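# Place the base open side up on the conveyor

## Task

Put the base onto the conveyor belt so that its open side faces upward, then release it from the gripper.

## Robot and tools

Robot: two arms, left_arm and right_arm, each ending in a parallel two-finger gripper. An occasional outside disturbance may jerk a held part or shove a loose item.

Frame: every result reports poses in a single scene frame. The origin lies on the table surface midway between the arms, +x runs outward across the table, +z is up, and left_arm sits on the +y side. The arm names do not correspond to image sides. The state line (left_arm: ... | right_arm: ...) gives end_effector_position in metres and end_effector_quat_wxyz. Printed positions can be somewhat wrong, worse at long reach. Each gripper's fingers point along its own +z and separate along its own y. The reported position is between the finger pads, roughly 1 cm short of the tips.

The 14-number row, used by both execute_actions and move: seven values for left_arm (dx, dy, dz, rx, ry, rz, opening), then the same seven for right_arm. Always send all 14, each in [-1, 1], even if one arm should stay put. dx to rz are offsets, not poses, and are expressed in that gripper's own axes. They are counted from the gripper's pose in the most recent result that showed it. Before any such result exists in the scene, and for the second or later call inside one reply, they count from where the robot is when the action begins. Scale: 1.0 equals 0.6 m of travel or 180 degrees of turn. rx, ry, rz form one rotation vector. opening is absolute, not an offset: +1 is fully open (0.094 m), -1 is closed. Zero offsets are not a pause: they pull the arm back to its reference pose.

execute_actions: argument actions, a list holding at most one entry, plus optional pictures (boolean, images included by default). An empty list just reports the state. An action is {"rows": [...], "steps": n}: 1 to 15 rows, n up to 15 (default 15), each step lasting 1/30 s. One row is applied per step, the final row repeating if rows run out. Every row is measured from the same reference pose, not from the row before. A wait is {"steps": n} with n up to 300, counted from the previous result, so your reply time uses part of it. A refused call sends nothing.

move: target is one 14-number row as above (offsets from the same reference). speed is the path top speed in m/s, 0.002 to 0.5, default 0.25; rotation is capped at twice that in rad/s. Each gripper follows a straight path that ends simultaneously for both arms, lasting 0.5 to 10 s; anything longer is cut off at 10 s before arrival. Paths ignore obstacles and the other arm. Grippers may lag, wander, or overshoot the speed, particularly with an almost straight arm. Openings are sent when the move starts. Faster contact hits harder, and aiming beyond a contact presses harder. The result adds a move: line with the outcome (done, off_target, moving, held, fault) and any limits: paced means the sent pose was clipped; held means a check blocked steps, after which the arm may suddenly go much faster. It also lists each gripper's distance from its target. No per-step readings.

wait: seconds from 0 to 10; nothing new is commanded.

zoom_image: camera (cam_high or cam_low) and region [x0, y0, x1, y1] in image pixels, origin at top left, no larger than 504 by 504. Both cameras give 504x504 images; calibration (intrinsics, distortion, world-to-camera transform) is supplied, roughly accurate within a couple of degrees and under a centimetre. cam_high sits near (0.81, -0.17, 1.17), cam_low near (1.09, -0.85, 0.19).

finished_scene: scene, the number of the current scene. Irreversible; the result reports success. The goal must hold at that moment and afterwards. Replying with no tool call ends everything.

Motion limits: each control step clips the commanded pose to within 70 mm and 16 degrees of the measured pose; position wins over orientation when both cannot be met. After an action the arm only continues to its last clipped pose, so far targets need several actions; read the result and command the remainder. Arms tend to finish a centimetre or more too low and can keep sinking under repeated zero offsets; to hold an arm, send the correction back to its desired pose in a reply's first call, zeros afterwards, raising the aim if it still sags. Elbows never fully straighten. Joint ranges (rad): waist -2.618 to 3.054, shoulder 0 to 3.142, elbow 0 to 3.142, wrist pitch and yaw -1.571 to 1.571, wrist roll -2.094 to 2.094.

Result lines: HELD flags steps where the row was partly or wholly not sent. pose unreachable names an arm whose command the clearance check altered or blocked. Hand target (shown when nothing is pending) is the pose the controller now drives toward. grip_measured is finger opening on the command scale; the last Joint positions value is the opening in metres; each gripper has a fixed error up to about 1 mm. To hold something, command roughly 0.03 below grip_measured (less for a lighter grip). Pad force tops out near 50 to 62 N, lower for parts under about 2 mm thick. FAULT lines report stops.

Motor heat: holding loads warms motors. MOTOR HOT appears at 75 °C; at 90 °C that arm is halted for 10 s; at 100 °C its motors and gripper go limp and it falls.

Avoid: dropping or knocking anything off the table, letting the arms collide or press each other, slams, fast impacts, hard pushes, slips and drops. Time spent, including reply time, matters, and smooth low-effort motion is preferred.

Each tool is called after "Request:" in YAML: its name, and indented under it one key for each argument.

## Session

Request:
execute_actions:
  actions: []

Scene clock: 0.00 s of 4480.00 s.
left_arm: end_effector_position=(+0.2400, +0.0714, +0.1224) grip_measured=+1.000 end_effector_quat_wxyz=(-0.118, -0.222, +0.962, -0.102) | right_arm: end_effector_position=(+0.1576, -0.2664, +0.1341) grip_measured=+1.000 end_effector_quat_wxyz=(+0.031, +0.500, +0.865, +0.016)
Joint positions: left_arm=[-0.677  1.838  1.553 -1.307  0.313 -1.017  0.094] | right_arm=[ 0.043  1.167  1.008 -1.342 -0.007  0.899  0.094]
Joint velocities: left_arm=[-0.002  0.012 -0.022 -0.007 -0.051 -0.022  0.   ] | right_arm=[ 0.007 -0.002  0.017 -0.007  0.007 -0.051  0.   ]
Motor temperatures (°C, as the motors report them): left_arm=[26 34 27 26 24 23] | right_arm=[24 30 29 33 23 25]
Hand target (left_arm): +0.240, +0.072, +0.123; -0.118, -0.222, +0.963, -0.101
Hand target (right_arm): +0.159, -0.268, +0.138; +0.040, +0.500, +0.865, +0.016

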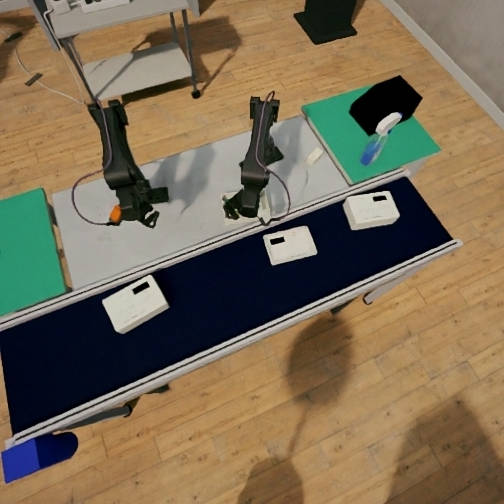

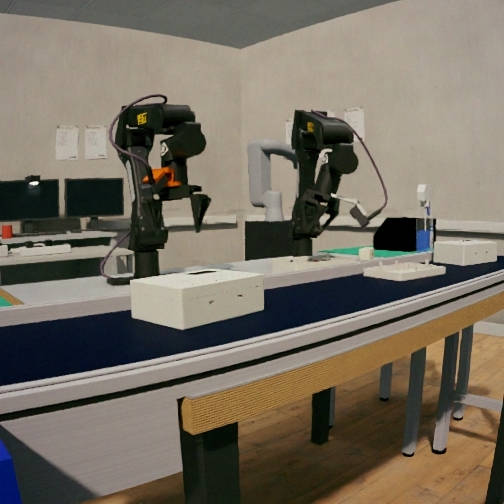

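Request:
zoom_image:
  camera: "cam_high"
  region: [200, 160, 320, 270]

Request:
zoom_image:
  camera: "cam_low"
  region: [230, 190, 400, 300]

Region (200, 160, 320, 270) of cam_high's 504x504 image, scaled by 4.200, with more detail than that image has; it fills the top 462 rows of this view, and the rest is white.

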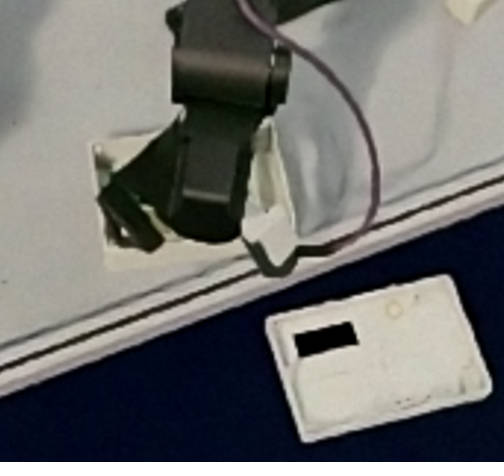

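Region (230, 190, 400, 300) of cam_low's 504x504 image, scaled by 2.965, with more detail than that image has; it fills the top 326 rows of this view, and the rest is white.

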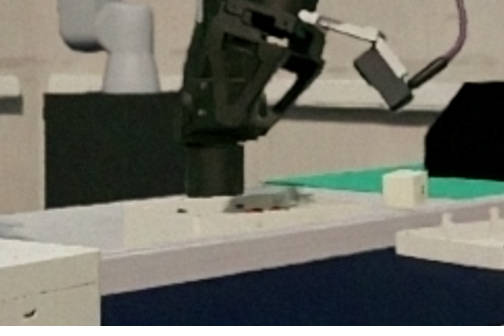

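Request:
move:
  target: [-0.0759, 0.2361, 0.0167, -0.0524, -0.1309, 0.2361, -0.4, -0.0037, 0.001, -0.0063, -0.0029, -0.005, 0, 1.0]
  speed: 0.25

Request:
zoom_image:
  camera: "cam_high"
  region: [205, 160, 315, 250]

Request:
zoom_image:
  camera: "cam_low"
  region: [260, 190, 400, 290]

Scene clock: 101.33 s of 4480.00 s.
left_arm: end_effector_position=(+0.2136, +0.2077, +0.0796) grip_measured=-0.398 end_effector_quat_wxyz=(+0.096, +0.132, +0.986, -0.016) | right_arm: end_effector_position=(+0.1576, -0.2664, +0.1341) grip_measured=+1.000 end_effector_quat_wxyz=(+0.031, +0.500, +0.865, +0.016)
Joint positions: left_arm=[-0.503  1.305  0.865 -0.937 -0.019 -0.123  0.028] | right_arm=[ 0.043  1.167  1.008 -1.342 -0.007  0.899  0.094]
Joint velocities: left_arm=[-0.002 -0.012 -0.002  0.066  0.037 -0.051  0.   ] | right_arm=[ 0.027  0.012 -0.012 -0.066 -0.081  0.051  0.   ]
Motor temperatures (°C, as the motors report them): left_arm=[26 41 30 25 24 23] | right_arm=[24 30 32 31 23 25]
Hand target (left_arm): +0.213, +0.212, +0.079; +0.102, +0.132, +0.986, -0.013
Hand target (right_arm): +0.159, -0.268, +0.138; +0.040, +0.500, +0.865, +0.016
Off the commanded pose (left_arm): 0.004 m, 1 deg.
Off the commanded pose (right_arm): 0.004 m, 1 deg.
After step 90, 95.97 s passed at rest.
move: done

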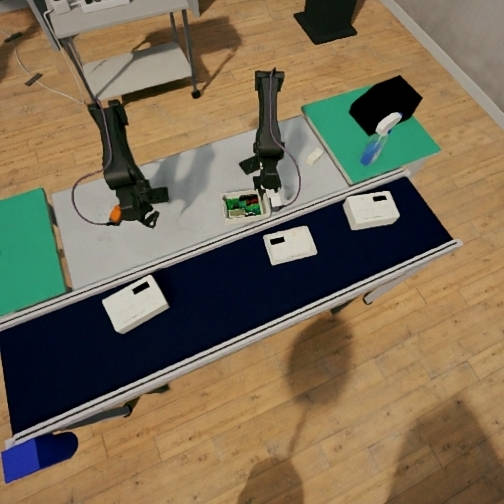

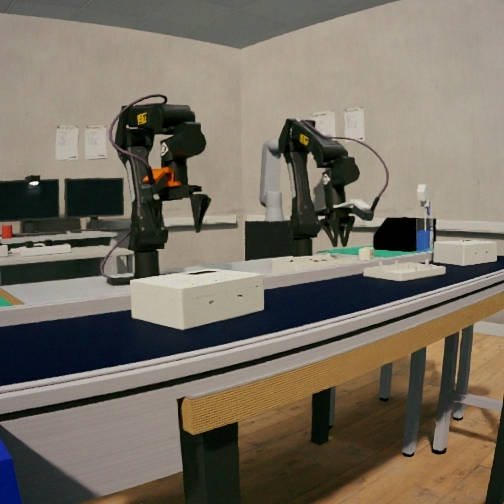

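Region (205, 160, 315, 250) of cam_high's 504x504 image, scaled by 4.582, with more detail than that image has; it fills the top 412 rows of this view, and the rest is white.

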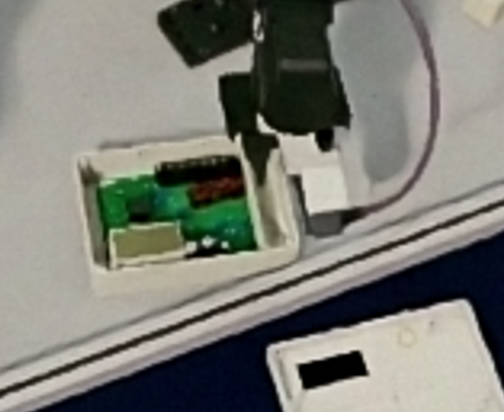

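Region (260, 190, 400, 290) of cam_low's 504x504 image, scaled by 3.600, with more detail than that image has; it fills the top 360 rows of this view, and the rest is white.

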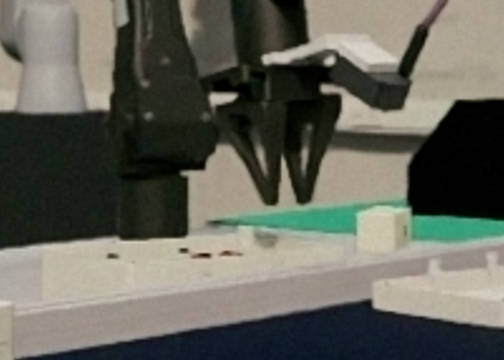

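Request:
move:
  target: [0.0186, 0.0189, 0.0939, 0, -0.004, 0, -0.45, -0.0037, 0.001, -0.0063, -0.0029, -0.005, 0, 1.0]
  speed: 0.06

Request:
zoom_image:
  camera: "cam_high"
  region: [205, 160, 315, 250]

Request:
zoom_image:
  camera: "cam_low"
  region: [280, 200, 400, 285]

Scene clock: 125.60 s of 4480.00 s.
left_arm: end_effector_position=(+0.2188, +0.2150, +0.0280) grip_measured=-0.448 end_effector_quat_wxyz=(+0.110, +0.132, +0.985, -0.017) | right_arm: end_effector_position=(+0.1576, -0.2664, +0.1341) grip_measured=+1.000 end_effector_quat_wxyz=(+0.031, +0.500, +0.865, +0.016)
Joint positions: left_arm=[-0.465  1.359  0.684 -0.672 -0.015 -0.085  0.026] | right_arm=[ 0.043  1.167  1.008 -1.342 -0.007  0.899  0.094]
Joint velocities: left_arm=[ 0.002  0.002 -0.022 -0.081 -0.022 -0.037 -0.   ] | right_arm=[ 0.007  0.002 -0.012 -0.007  0.037  0.022  0.   ]
Motor temperatures (°C, as the motors report them): left_arm=[26 38 29 26 24 23] | right_arm=[24 30 32 30 23 25]
Hand target (left_arm): +0.216, +0.218, +0.022; +0.102, +0.132, +0.986, -0.016
Hand target (right_arm): +0.159, -0.268, +0.138; +0.040, +0.500, +0.865, +0.016
Off the commanded pose (left_arm): 0.007 m, 1 deg.
Off the commanded pose (right_arm): 0.004 m, 1 deg.
After step 90, 19.73 s passed at rest.
move: done

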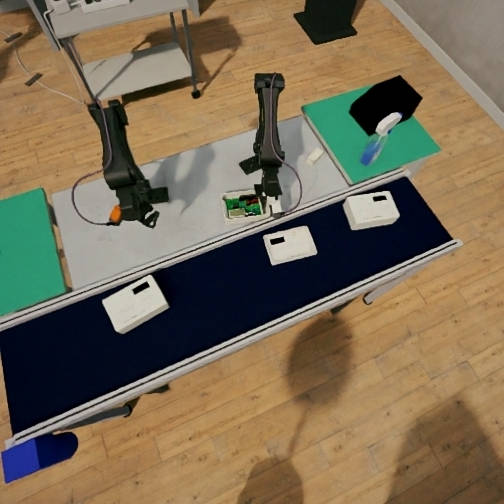

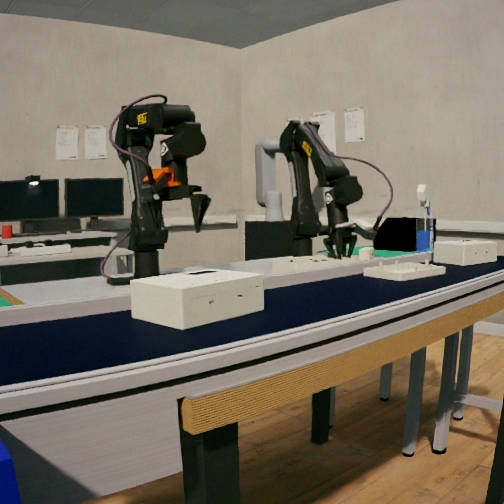

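Region (205, 160, 315, 250) of cam_high's 504x504 image, scaled by 4.582, with more detail than that image has; it fills the top 412 rows of this view, and the rest is white.

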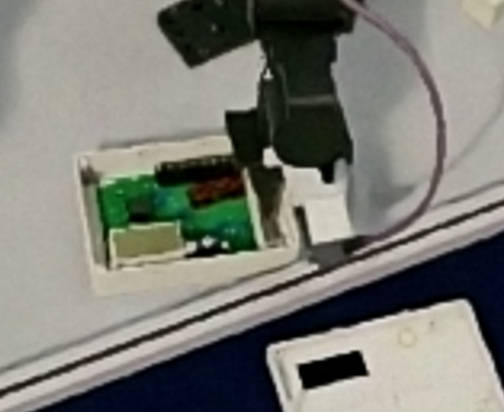

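Region (280, 200, 400, 285) of cam_low's 504x504 image, scaled by 4.200, with more detail than that image has; it fills the top 357 rows of this view, and the rest is white.

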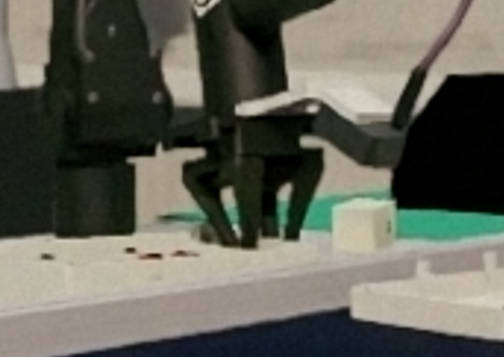

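Request:
execute_actions:
  actions:
    - {"rows": [[0.005,0.003,0.010,0,0.004,0,-0.50,-0.0037,0.001,-0.0063,-0.0029,-0.005,0,1.0],[0.006,0.003,0.012,0,0.004,0,-0.54,-0.0037,0.001,-0.0063,-0.0029,-0.005,0,1.0],[0.007,0.003,0.014,0,0.004,0,-0.58,-0.0037,0.001,-0.0063,-0.0029,-0.005,0,1.0],[0.008,0.003,0.016,0,0.004,0,-0.62,-0.0037,0.001,-0.0063,-0.0029,-0.005,0,1.0],[0.009,0.003,0.017,0,0.004,0,-0.66,-0.0037,0.001,-0.0063,-0.0029,-0.005,0,1.0],[0.010,0.003,0.018,0,0.004,0,-0.70,-0.0037,0.001,-0.0063,-0.0029,-0.005,0,1.0],[0.010,0.003,0.018,0,0.004,0,-0.72,-0.0037,0.001,-0.0063,-0.0029,-0.005,0,1.0]], "steps": 12}
  pictures: false

Request:
execute_actions:
  actions:
    - {"rows": [[0,0,0,0,0,0,-0.76,-0.0037,0.001,-0.0063,-0.0029,-0.005,0,1.0],[0,0,0,0,0,0,-0.80,-0.0037,0.001,-0.0063,-0.0029,-0.005,0,1.0],[0,0,0,0,0,0,-0.83,-0.0037,0.001,-0.0063,-0.0029,-0.005,0,1.0],[0,0,0,0,0,0,-0.86,-0.0037,0.001,-0.0063,-0.0029,-0.005,0,1.0],[0,0,0,0,0,0,-0.88,-0.0037,0.001,-0.0063,-0.0029,-0.005,0,1.0],[0,0,0,0,0,0,-0.90,-0.0037,0.001,-0.0063,-0.0029,-0.005,0,1.0],[0,0,0,0,0,0,-0.92,-0.0037,0.001,-0.0063,-0.0029,-0.005,0,1.0],[0,0,0,0,0,0,-0.935,-0.0037,0.001,-0.0063,-0.0029,-0.005,0,1.0],[0,0,0,0,0,0,-0.95,-0.0037,0.001,-0.0063,-0.0029,-0.005,0,1.0],[0,0,0,0,0,0,-0.965,-0.0037,0.001,-0.0063,-0.0029,-0.005,0,1.0],[0,0,0,0,0,0,-0.98,-0.0037,0.001,-0.0063,-0.0029,-0.005,0,1.0],[0,0,0,0,0,0,-1.0,-0.0037,0.001,-0.0063,-0.0029,-0.005,0,1.0]], "steps": 15}

Scene clock: 139.47 s of 4480.00 s.
left_arm: end_effector_position=(+0.2183, +0.2152, +0.0223) grip_measured=-0.718 end_effector_quat_wxyz=(+0.110, +0.132, +0.985, -0.017) | right_arm: end_effector_position=(+0.1576, -0.2664, +0.1341) grip_measured=+1.000 end_effector_quat_wxyz=(+0.031, +0.500, +0.865, +0.016)
Joint positions: left_arm=[-0.465  1.368  0.665 -0.645 -0.015 -0.085  0.013] | right_arm=[ 0.043  1.167  1.008 -1.342 -0.007  0.899  0.094]
Joint velocities: left_arm=[ 0.002  0.022 -0.002 -0.007 -0.022  0.007 -0.001] | right_arm=[ 0.002 -0.012 -0.002  0.007  0.037  0.022  0.   ]
Motor temperatures (°C, as the motors report them): left_arm=[26 36 29 26 24 23] | right_arm=[24 30 32 30 23 25]
Hand target (left_arm): +0.216, +0.218, +0.016; +0.104, +0.132, +0.986, -0.016
Hand target (right_arm): +0.159, -0.268, +0.138; +0.040, +0.500, +0.865, +0.016
Off the commanded pose (left_arm): 0.007 m, 1 deg.
Off the commanded pose (right_arm): 0.004 m, 1 deg.
Steps of this call (steps 1 to 90: nothing new was sent; then 10.47 s passed at rest; steps 91 to 102: all 12 steps of this action). Readings (end_effector_position):
91: left_arm (+0.2192, +0.2148, +0.0281) | right_arm (+0.1576, -0.2664, +0.1341)
92: left_arm (+0.2196, +0.2147, +0.0282) | right_arm (+0.1576, -0.2664, +0.1341)
94: left_arm (+0.2208, +0.2142, +0.0281) | right_arm (+0.1576, -0.2664, +0.1341)
98: left_arm (+0.2197, +0.2147, +0.0251) | right_arm (+0.1576, -0.2664, +0.1341)
102: the state above

Scene clock: 139.97 s of 4480.00 s.
left_arm: end_effector_position=(+0.2195, +0.2172, +0.0225) grip_measured=-0.960 end_effector_quat_wxyz=(+0.113, +0.130, +0.985, -0.011) | right_arm: end_effector_position=(+0.1576, -0.2664, +0.1341) grip_measured=+1.000 end_effector_quat_wxyz=(+0.031, +0.500, +0.865, +0.016)
Joint positions: left_arm=[-0.465  1.368  0.665 -0.643 -0.028 -0.088  0.002] | right_arm=[ 0.043  1.167  1.008 -1.342 -0.007  0.899  0.094]
Joint velocities: left_arm=[-0.002  0.002 -0.007 -0.007  0.007 -0.007 -0.001] | right_arm=[-0.022 -0.012 -0.007  0.007  0.007 -0.066  0.   ]
Motor temperatures (°C, as the motors report them): left_arm=[26 36 29 26 24 23] | right_arm=[24 30 32 30 23 25]
Hand target (left_arm): +0.218, +0.215, +0.022; +0.110, +0.132, +0.985, -0.017
Hand target (right_arm): +0.159, -0.268, +0.138; +0.040, +0.500, +0.865, +0.016
Off the commanded pose (left_arm): 0.002 m, 1 deg.
Off the commanded pose (right_arm): 0.004 m, 1 deg.
Steps of this call (steps 1 to 15: all 15 steps of this action). Readings (end_effector_position):
1: left_arm (+0.2183, +0.2152, +0.0223) | right_arm (+0.1576, -0.2664, +0.1341)
2: left_arm (+0.2183, +0.2152, +0.0223) | right_arm (+0.1576, -0.2664, +0.1341)
4: left_arm (+0.2185, +0.2159, +0.0223) | right_arm (+0.1576, -0.2664, +0.1341)
8: left_arm (+0.2191, +0.2175, +0.0224) | right_arm (+0.1576, -0.2664, +0.1341)
15: the state above

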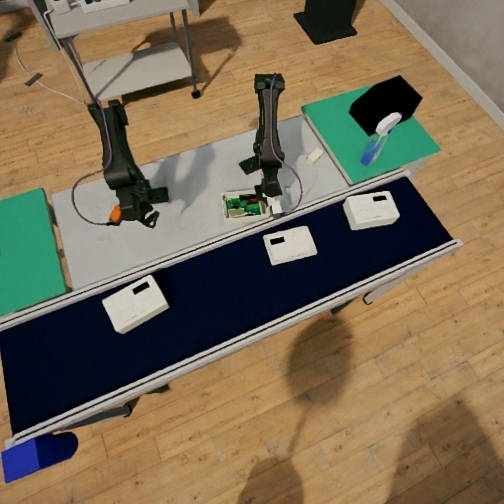

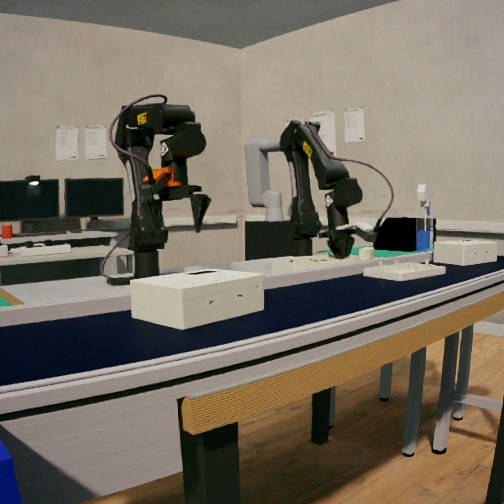

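Request:
move:
  target: [-0.0374, -0.0165, -0.1711, 0.01, 0, 0, -1.0, -0.0037, 0.001, -0.0063, -0.0029, -0.005, 0, 1.0]
  speed: 0.09

Scene clock: 148.83 s of 4480.00 s.
left_arm: end_effector_position=(+0.2129, +0.2172, +0.1140) grip_measured=-0.960 end_effector_quat_wxyz=(+0.091, +0.132, +0.987, -0.008) | right_arm: end_effector_position=(+0.1576, -0.2664, +0.1341) grip_measured=+1.000 end_effector_quat_wxyz=(+0.031, +0.500, +0.865, +0.016)
Joint positions: left_arm=[-0.473  1.284  0.991 -1.097 -0.026 -0.093  0.002] | right_arm=[ 0.043  1.167  1.008 -1.342 -0.007  0.899  0.094]
Joint velocities: left_arm=[-0.012  0.022 -0.017 -0.066 -0.081 -0.022 -0.001] | right_arm=[-0.012 -0.007  0.017 -0.066 -0.081 -0.007  0.   ]
Motor temperatures (°C, as the motors report them): left_arm=[26 36 30 26 24 23] | right_arm=[24 30 32 30 23 25]
Hand target (left_arm): +0.216, +0.208, +0.127; +0.111, +0.132, +0.985, -0.027
Hand target (right_arm): +0.159, -0.268, +0.138; +0.040, +0.500, +0.865, +0.016
Off the commanded pose (left_arm): 0.017 m, 3 deg.
Off the commanded pose (right_arm): 0.004 m, 1 deg.
After step 90, 4.10 s passed at rest.
move: off_target (left_arm)

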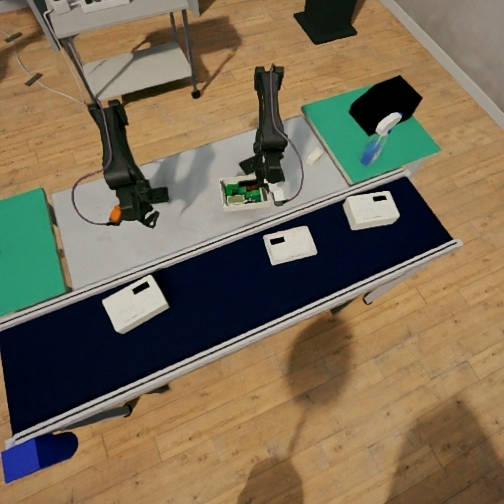

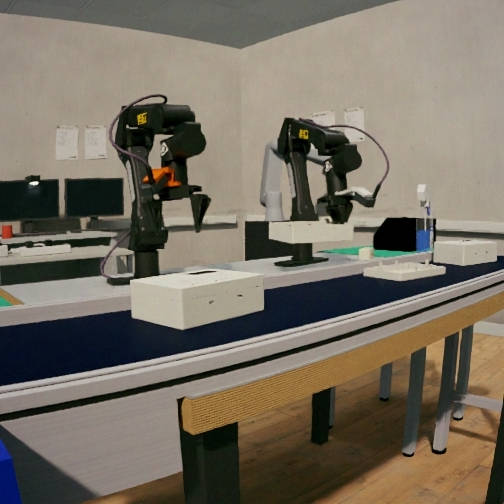

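Request:
move:
  target: [-0.4035, -0.1683, 0.0833, -0.0075, -0.0177, -0.0838, -1.0, -0.0037, 0.001, -0.0063, -0.0029, -0.005, 0, 1.0]
  speed: 0.16

Scene clock: 167.20 s of 4480.00 s.
left_arm: end_effector_position=(+0.4206, +0.0623, +0.0981) grip_measured=-0.960 end_effector_quat_wxyz=(+0.103, +0.003, +0.995, -0.000) | right_arm: end_effector_position=(+0.1576, -0.2664, +0.1341) grip_measured=+1.000 end_effector_quat_wxyz=(+0.031, +0.500, +0.865, +0.016)
Joint positions: left_arm=[-0.645  2.323  2.202 -1.271 -0.104 -0.519  0.002] | right_arm=[ 0.043  1.167  1.008 -1.342 -0.007  0.899  0.094]
Joint velocities: left_arm=[ 0.012  0.012  0.002  0.022 -0.051 -0.037 -0.   ] | right_arm=[ 0.002  0.007 -0.002 -0.051  0.007 -0.022  0.   ]
Motor temperatures (°C, as the motors report them): left_arm=[26 38 32 26 24 23] | right_arm=[24 29 32 30 23 25]
Hand target (left_arm): +0.425, +0.054, +0.109; +0.119, -0.000, +0.993, -0.013
Hand target (right_arm): +0.159, -0.268, +0.138; +0.040, +0.500, +0.865, +0.016
Off the commanded pose (left_arm): 0.013 m, 2 deg.
Off the commanded pose (right_arm): 0.004 m, 1 deg.
After step 90, 13.00 s passed at rest.
move: off_target (left_arm)

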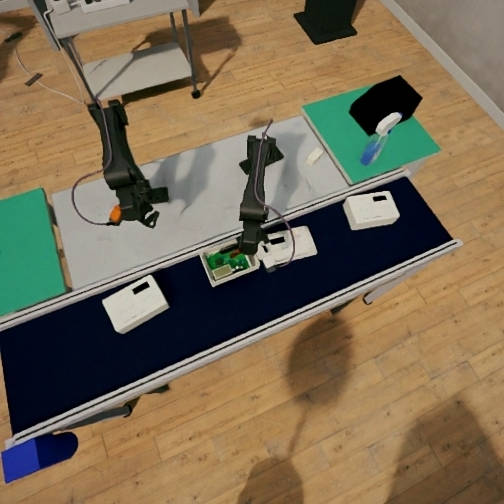

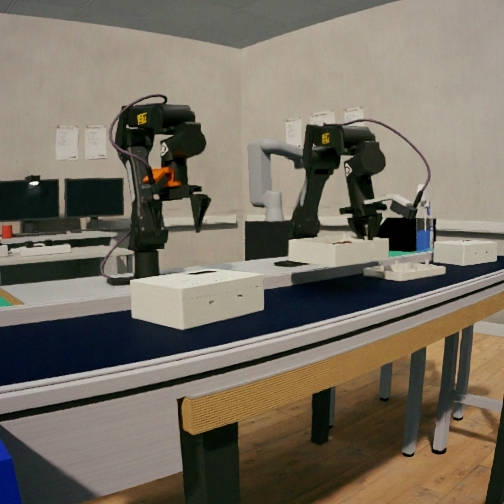

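Request:
move:
  target: [-0.0175, -0.0237, 0.0754, 0.0073, -0.0141, -0.0027, -1.0, -0.0037, 0.001, -0.0063, -0.0029, -0.005, 0, 1.0]
  speed: 0.06

Request:
zoom_image:
  camera: "cam_low"
  region: [270, 210, 460, 320]

Request:
zoom_image:
  camera: "cam_high"
  region: [180, 210, 330, 320]

Scene clock: 176.97 s of 4480.00 s.
left_arm: end_effector_position=(+0.4361, +0.0547, +0.0532) grip_measured=-0.960 end_effector_quat_wxyz=(+0.113, +0.001, +0.994, -0.002) | right_arm: end_effector_position=(+0.1576, -0.2664, +0.1341) grip_measured=+1.000 end_effector_quat_wxyz=(+0.031, +0.500, +0.865, +0.016)
Joint positions: left_arm=[-0.645  2.381  2.122 -1.114 -0.111 -0.52   0.002] | right_arm=[ 0.043  1.167  1.008 -1.342 -0.007  0.899  0.094]
Joint velocities: left_arm=[-0.007  0.012  0.017  0.007 -0.022  0.007  0.   ] | right_arm=[ 0.017 -0.002 -0.007 -0.007 -0.022  0.066  0.   ]
Motor temperatures (°C, as the motors report them): left_arm=[26 44 33 26 24 23] | right_arm=[24 29 32 30 23 25]
Hand target (left_arm): +0.440, +0.048, +0.056; +0.125, -0.001, +0.992, -0.012
Hand target (right_arm): +0.159, -0.268, +0.138; +0.040, +0.500, +0.865, +0.016
Off the commanded pose (left_arm): 0.008 m, 2 deg.
Off the commanded pose (right_arm): 0.004 m, 1 deg.
After step 90, 5.50 s passed at rest.
move: done

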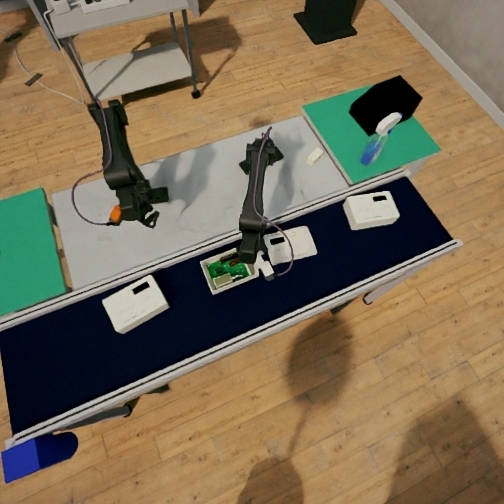

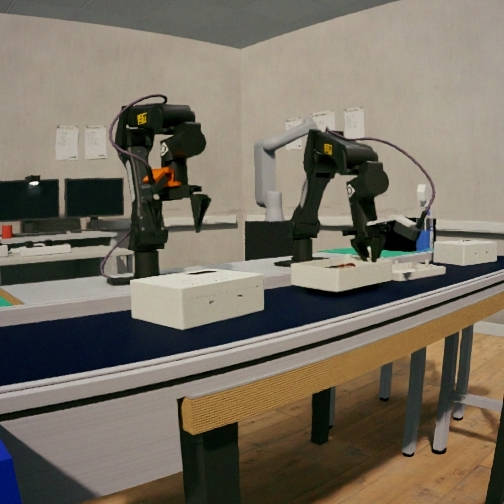

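Region (270, 210, 460, 320) of cam_low's 504x504 image, scaled by 2.653, with more detail than that image has; it fills the top 292 rows of this view, and the rest is white.

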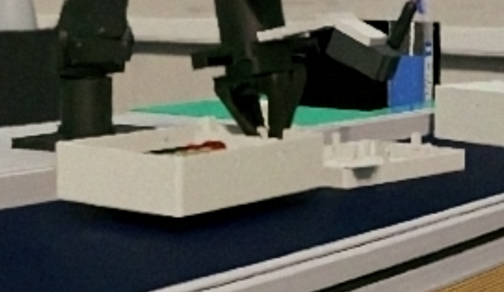

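Region (180, 210, 330, 320) of cam_high's 504x504 image, scaled by 3.360, with more detail than that image has; it fills the top 370 rows of this view, and the rest is white.

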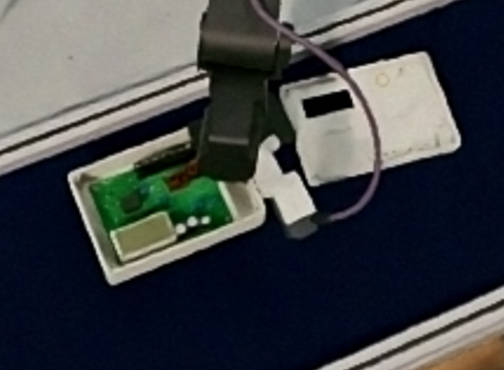

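Request:
move:
  target: [0.0023, -0.0067, 0.032, 0.005, -0.006, 0, -1.0, -0.0037, 0.001, -0.0063, -0.0029, -0.005, 0, 1.0]
  speed: 0.02

Request:
zoom_image:
  camera: "cam_low"
  region: [270, 210, 460, 320]

Scene clock: 183.13 s of 4480.00 s.
left_arm: end_effector_position=(+0.4369, +0.0546, +0.0384) grip_measured=-0.960 end_effector_quat_wxyz=(+0.116, +0.001, +0.993, -0.003) | right_arm: end_effector_position=(+0.1576, -0.2664, +0.1341) grip_measured=+1.000 end_effector_quat_wxyz=(+0.031, +0.500, +0.865, +0.016)
Joint positions: left_arm=[-0.645  2.381  2.062 -1.048 -0.113 -0.52   0.002] | right_arm=[ 0.043  1.167  1.008 -1.342 -0.007  0.899  0.094]
Joint velocities: left_arm=[-0.007  0.012 -0.007  0.007  0.007 -0.007  0.001] | right_arm=[-0.002  0.017 -0.007  0.007  0.007  0.022  0.   ]
Motor temperatures (°C, as the motors report them): left_arm=[26 46 32 26 24 23] | right_arm=[24 29 32 29 23 25]
Hand target (left_arm): +0.439, +0.051, +0.034; +0.122, +0.002, +0.993, -0.009
Hand target (right_arm): +0.159, -0.268, +0.138; +0.040, +0.500, +0.865, +0.016
Off the commanded pose (left_arm): 0.006 m, 1 deg.
Off the commanded pose (right_arm): 0.004 m, 1 deg.
After step 90, 1.97 s passed at rest.
move: done

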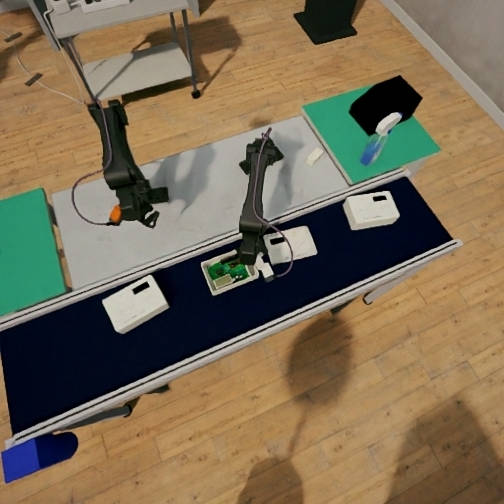

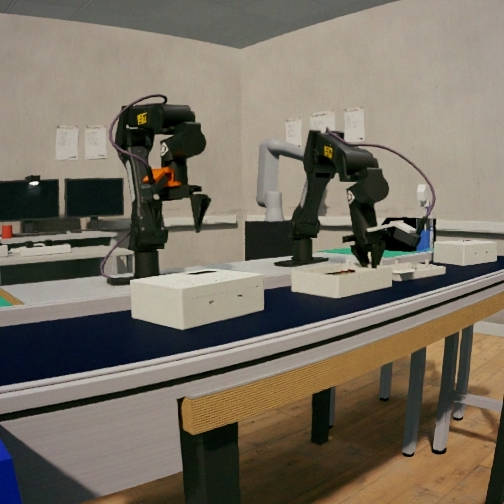

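Region (270, 210, 460, 320) of cam_low's 504x504 image, scaled by 2.653, with more detail than that image has; it fills the top 292 rows of this view, and the rest is white.

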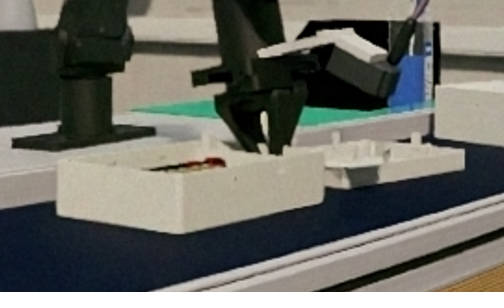

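Request:
move:
  target: [0.003, 0, 0.014, -0.002, 0.002, 0, -1.0, -0.0037, 0.001, -0.0063, -0.0029, -0.005, 0, 1.0]
  speed: 0.015

Request:
zoom_image:
  camera: "cam_low"
  region: [270, 210, 460, 320]

Scene clock: 187.50 s of 4480.00 s.
left_arm: end_effector_position=(+0.4368, +0.0547, +0.0384) grip_measured=-0.960 end_effector_quat_wxyz=(+0.116, +0.001, +0.993, -0.002) | right_arm: end_effector_position=(+0.1576, -0.2664, +0.1341) grip_measured=+1.000 end_effector_quat_wxyz=(+0.031, +0.500, +0.865, +0.016)
Joint positions: left_arm=[-0.645  2.381  2.062 -1.048 -0.113 -0.52   0.002] | right_arm=[ 0.043  1.167  1.008 -1.342 -0.007  0.899  0.094]
Joint velocities: left_arm=[-0.002 -0.002  0.002 -0.066  0.007  0.007  0.001] | right_arm=[-0.007 -0.007 -0.012  0.007  0.022 -0.007  0.   ]
Motor temperatures (°C, as the motors report them): left_arm=[26 47 31 26 24 23] | right_arm=[24 29 32 29 23 25]
Hand target (left_arm): +0.437, +0.055, +0.030; +0.113, +0.001, +0.994, +0.001
Hand target (right_arm): +0.159, -0.268, +0.138; +0.040, +0.500, +0.865, +0.016
Off the commanded pose (left_arm): 0.009 m, 0 deg.
Off the commanded pose (right_arm): 0.004 m, 1 deg.
After step 90, 0.53 s passed at rest.
move: done

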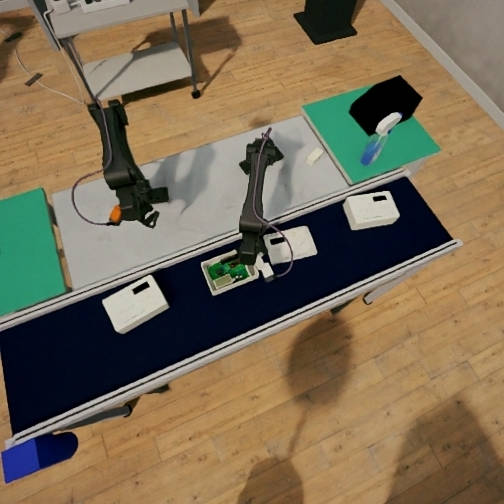

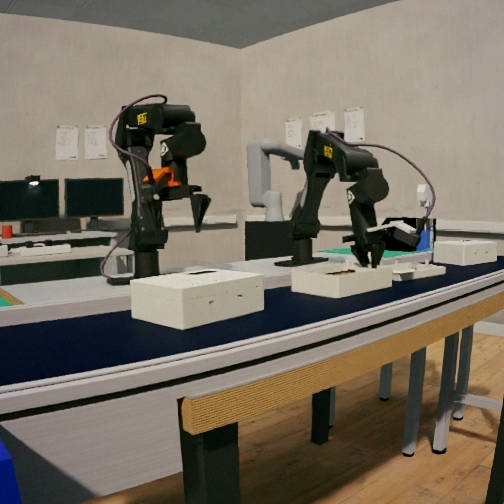

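Region (270, 210, 460, 320) of cam_low's 504x504 image, scaled by 2.653, with more detail than that image has; it fills the top 292 rows of this view, and the rest is white.

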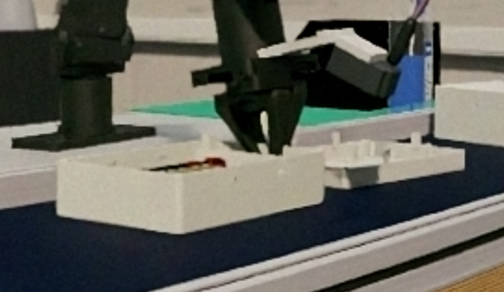

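Request:
execute_actions:
  actions:
    - {"rows": [[0,0,0,0,0,0,-0.97,-0.0037,0.001,-0.0063,-0.0029,-0.005,0,1.0],[0,0,0,0,0,0,-0.93,-0.0037,0.001,-0.0063,-0.0029,-0.005,0,1.0],[0,0,0,0,0,0,-0.88,-0.0037,0.001,-0.0063,-0.0029,-0.005,0,1.0],[0,0,0,0,0,0,-0.82,-0.0037,0.001,-0.0063,-0.0029,-0.005,0,1.0],[0,0,0,0,0,0,-0.75,-0.0037,0.001,-0.0063,-0.0029,-0.005,0,1.0],[0,0,0,0,0,0,-0.68,-0.0037,0.001,-0.0063,-0.0029,-0.005,0,1.0],[0,0,0,0,0,0,-0.62,-0.0037,0.001,-0.0063,-0.0029,-0.005,0,1.0]], "steps": 11}
  pictures: false

Request:
move:
  target: [-0.01, 0.0, -0.11, 0, 0, 0.0, -0.62, -0.0037, 0.001, -0.0063, -0.0029, -0.005, 0, 1.0]
  speed: 0.1

Scene clock: 194.93 s of 4480.00 s.
left_arm: end_effector_position=(+0.4368, +0.0546, +0.0384) grip_measured=-0.622 end_effector_quat_wxyz=(+0.116, +0.001, +0.993, -0.002) | right_arm: end_effector_position=(+0.1576, -0.2664, +0.1341) grip_measured=+1.000 end_effector_quat_wxyz=(+0.031, +0.500, +0.865, +0.016)
Joint positions: left_arm=[-0.645  2.381  2.062 -1.048 -0.113 -0.52   0.018] | right_arm=[ 0.043  1.167  1.008 -1.342 -0.007  0.899  0.094]
Joint velocities: left_arm=[-0.012 -0.012 -0.002  0.007 -0.051 -0.022  0.001] | right_arm=[-0.002 -0.002 -0.007 -0.051 -0.081 -0.11   0.   ]
Motor temperatures (°C, as the motors report them): left_arm=[26 48 31 26 24 23] | right_arm=[24 29 32 29 23 25]
Hand target (left_arm): +0.437, +0.055, +0.038; +0.116, +0.001, +0.993, -0.002
Hand target (right_arm): +0.159, -0.268, +0.138; +0.040, +0.500, +0.865, +0.016
Off the commanded pose (left_arm): 0.000 m, 0 deg.
Off the commanded pose (right_arm): 0.004 m, 1 deg.
Steps of this call (steps 1 to 90: nothing new was sent; then 4.07 s passed at rest; steps 91 to 101: all 11 steps of this action). Readings (end_effector_position):
91: left_arm (+0.4368, +0.0547, +0.0384) | right_arm (+0.1576, -0.2664, +0.1341)
92: left_arm (+0.4368, +0.0547, +0.0384) | right_arm (+0.1576, -0.2664, +0.1341)
94: left_arm (+0.4368, +0.0547, +0.0384) | right_arm (+0.1576, -0.2664, +0.1341)
98: left_arm (+0.4368, +0.0546, +0.0384) | right_arm (+0.1576, -0.2664, +0.1341)
101: the state above

Scene clock: 196.43 s of 4480.00 s.
left_arm: end_effector_position=(+0.4294, +0.0590, +0.0962) grip_measured=-0.622 end_effector_quat_wxyz=(+0.112, +0.001, +0.994, -0.000) | right_arm: end_effector_position=(+0.1576, -0.2664, +0.1341) grip_measured=+1.000 end_effector_quat_wxyz=(+0.031, +0.500, +0.865, +0.016)
Joint positions: left_arm=[-0.645  2.356  2.249 -1.271 -0.113 -0.52   0.018] | right_arm=[ 0.043  1.167  1.008 -1.342 -0.007  0.899  0.094]
Joint velocities: left_arm=[ 0.022  0.007 -0.007 -0.022  0.037  0.037 -0.001] | right_arm=[-0.007 -0.002  0.002  0.022 -0.022  0.051  0.   ]
Motor temperatures (°C, as the motors report them): left_arm=[26 48 31 26 24 23] | right_arm=[24 29 32 29 23 25]
Hand target (left_arm): +0.428, +0.056, +0.104; +0.116, +0.001, +0.993, -0.003
Hand target (right_arm): +0.159, -0.268, +0.138; +0.040, +0.500, +0.865, +0.016
Off the commanded pose (left_arm): 0.009 m, 1 deg.
Off the commanded pose (right_arm): 0.004 m, 1 deg.
move: done

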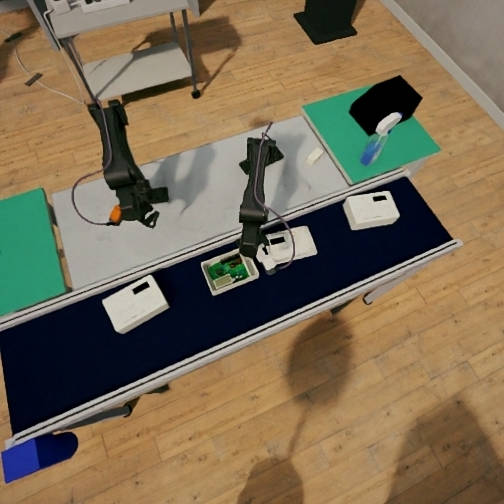

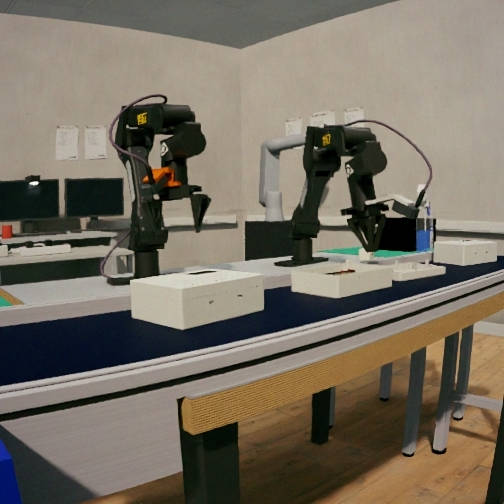

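The base is on the belt, open side up, and released.

Request:
finished_scene:
  scene: 2

The scene is finished: the task was done.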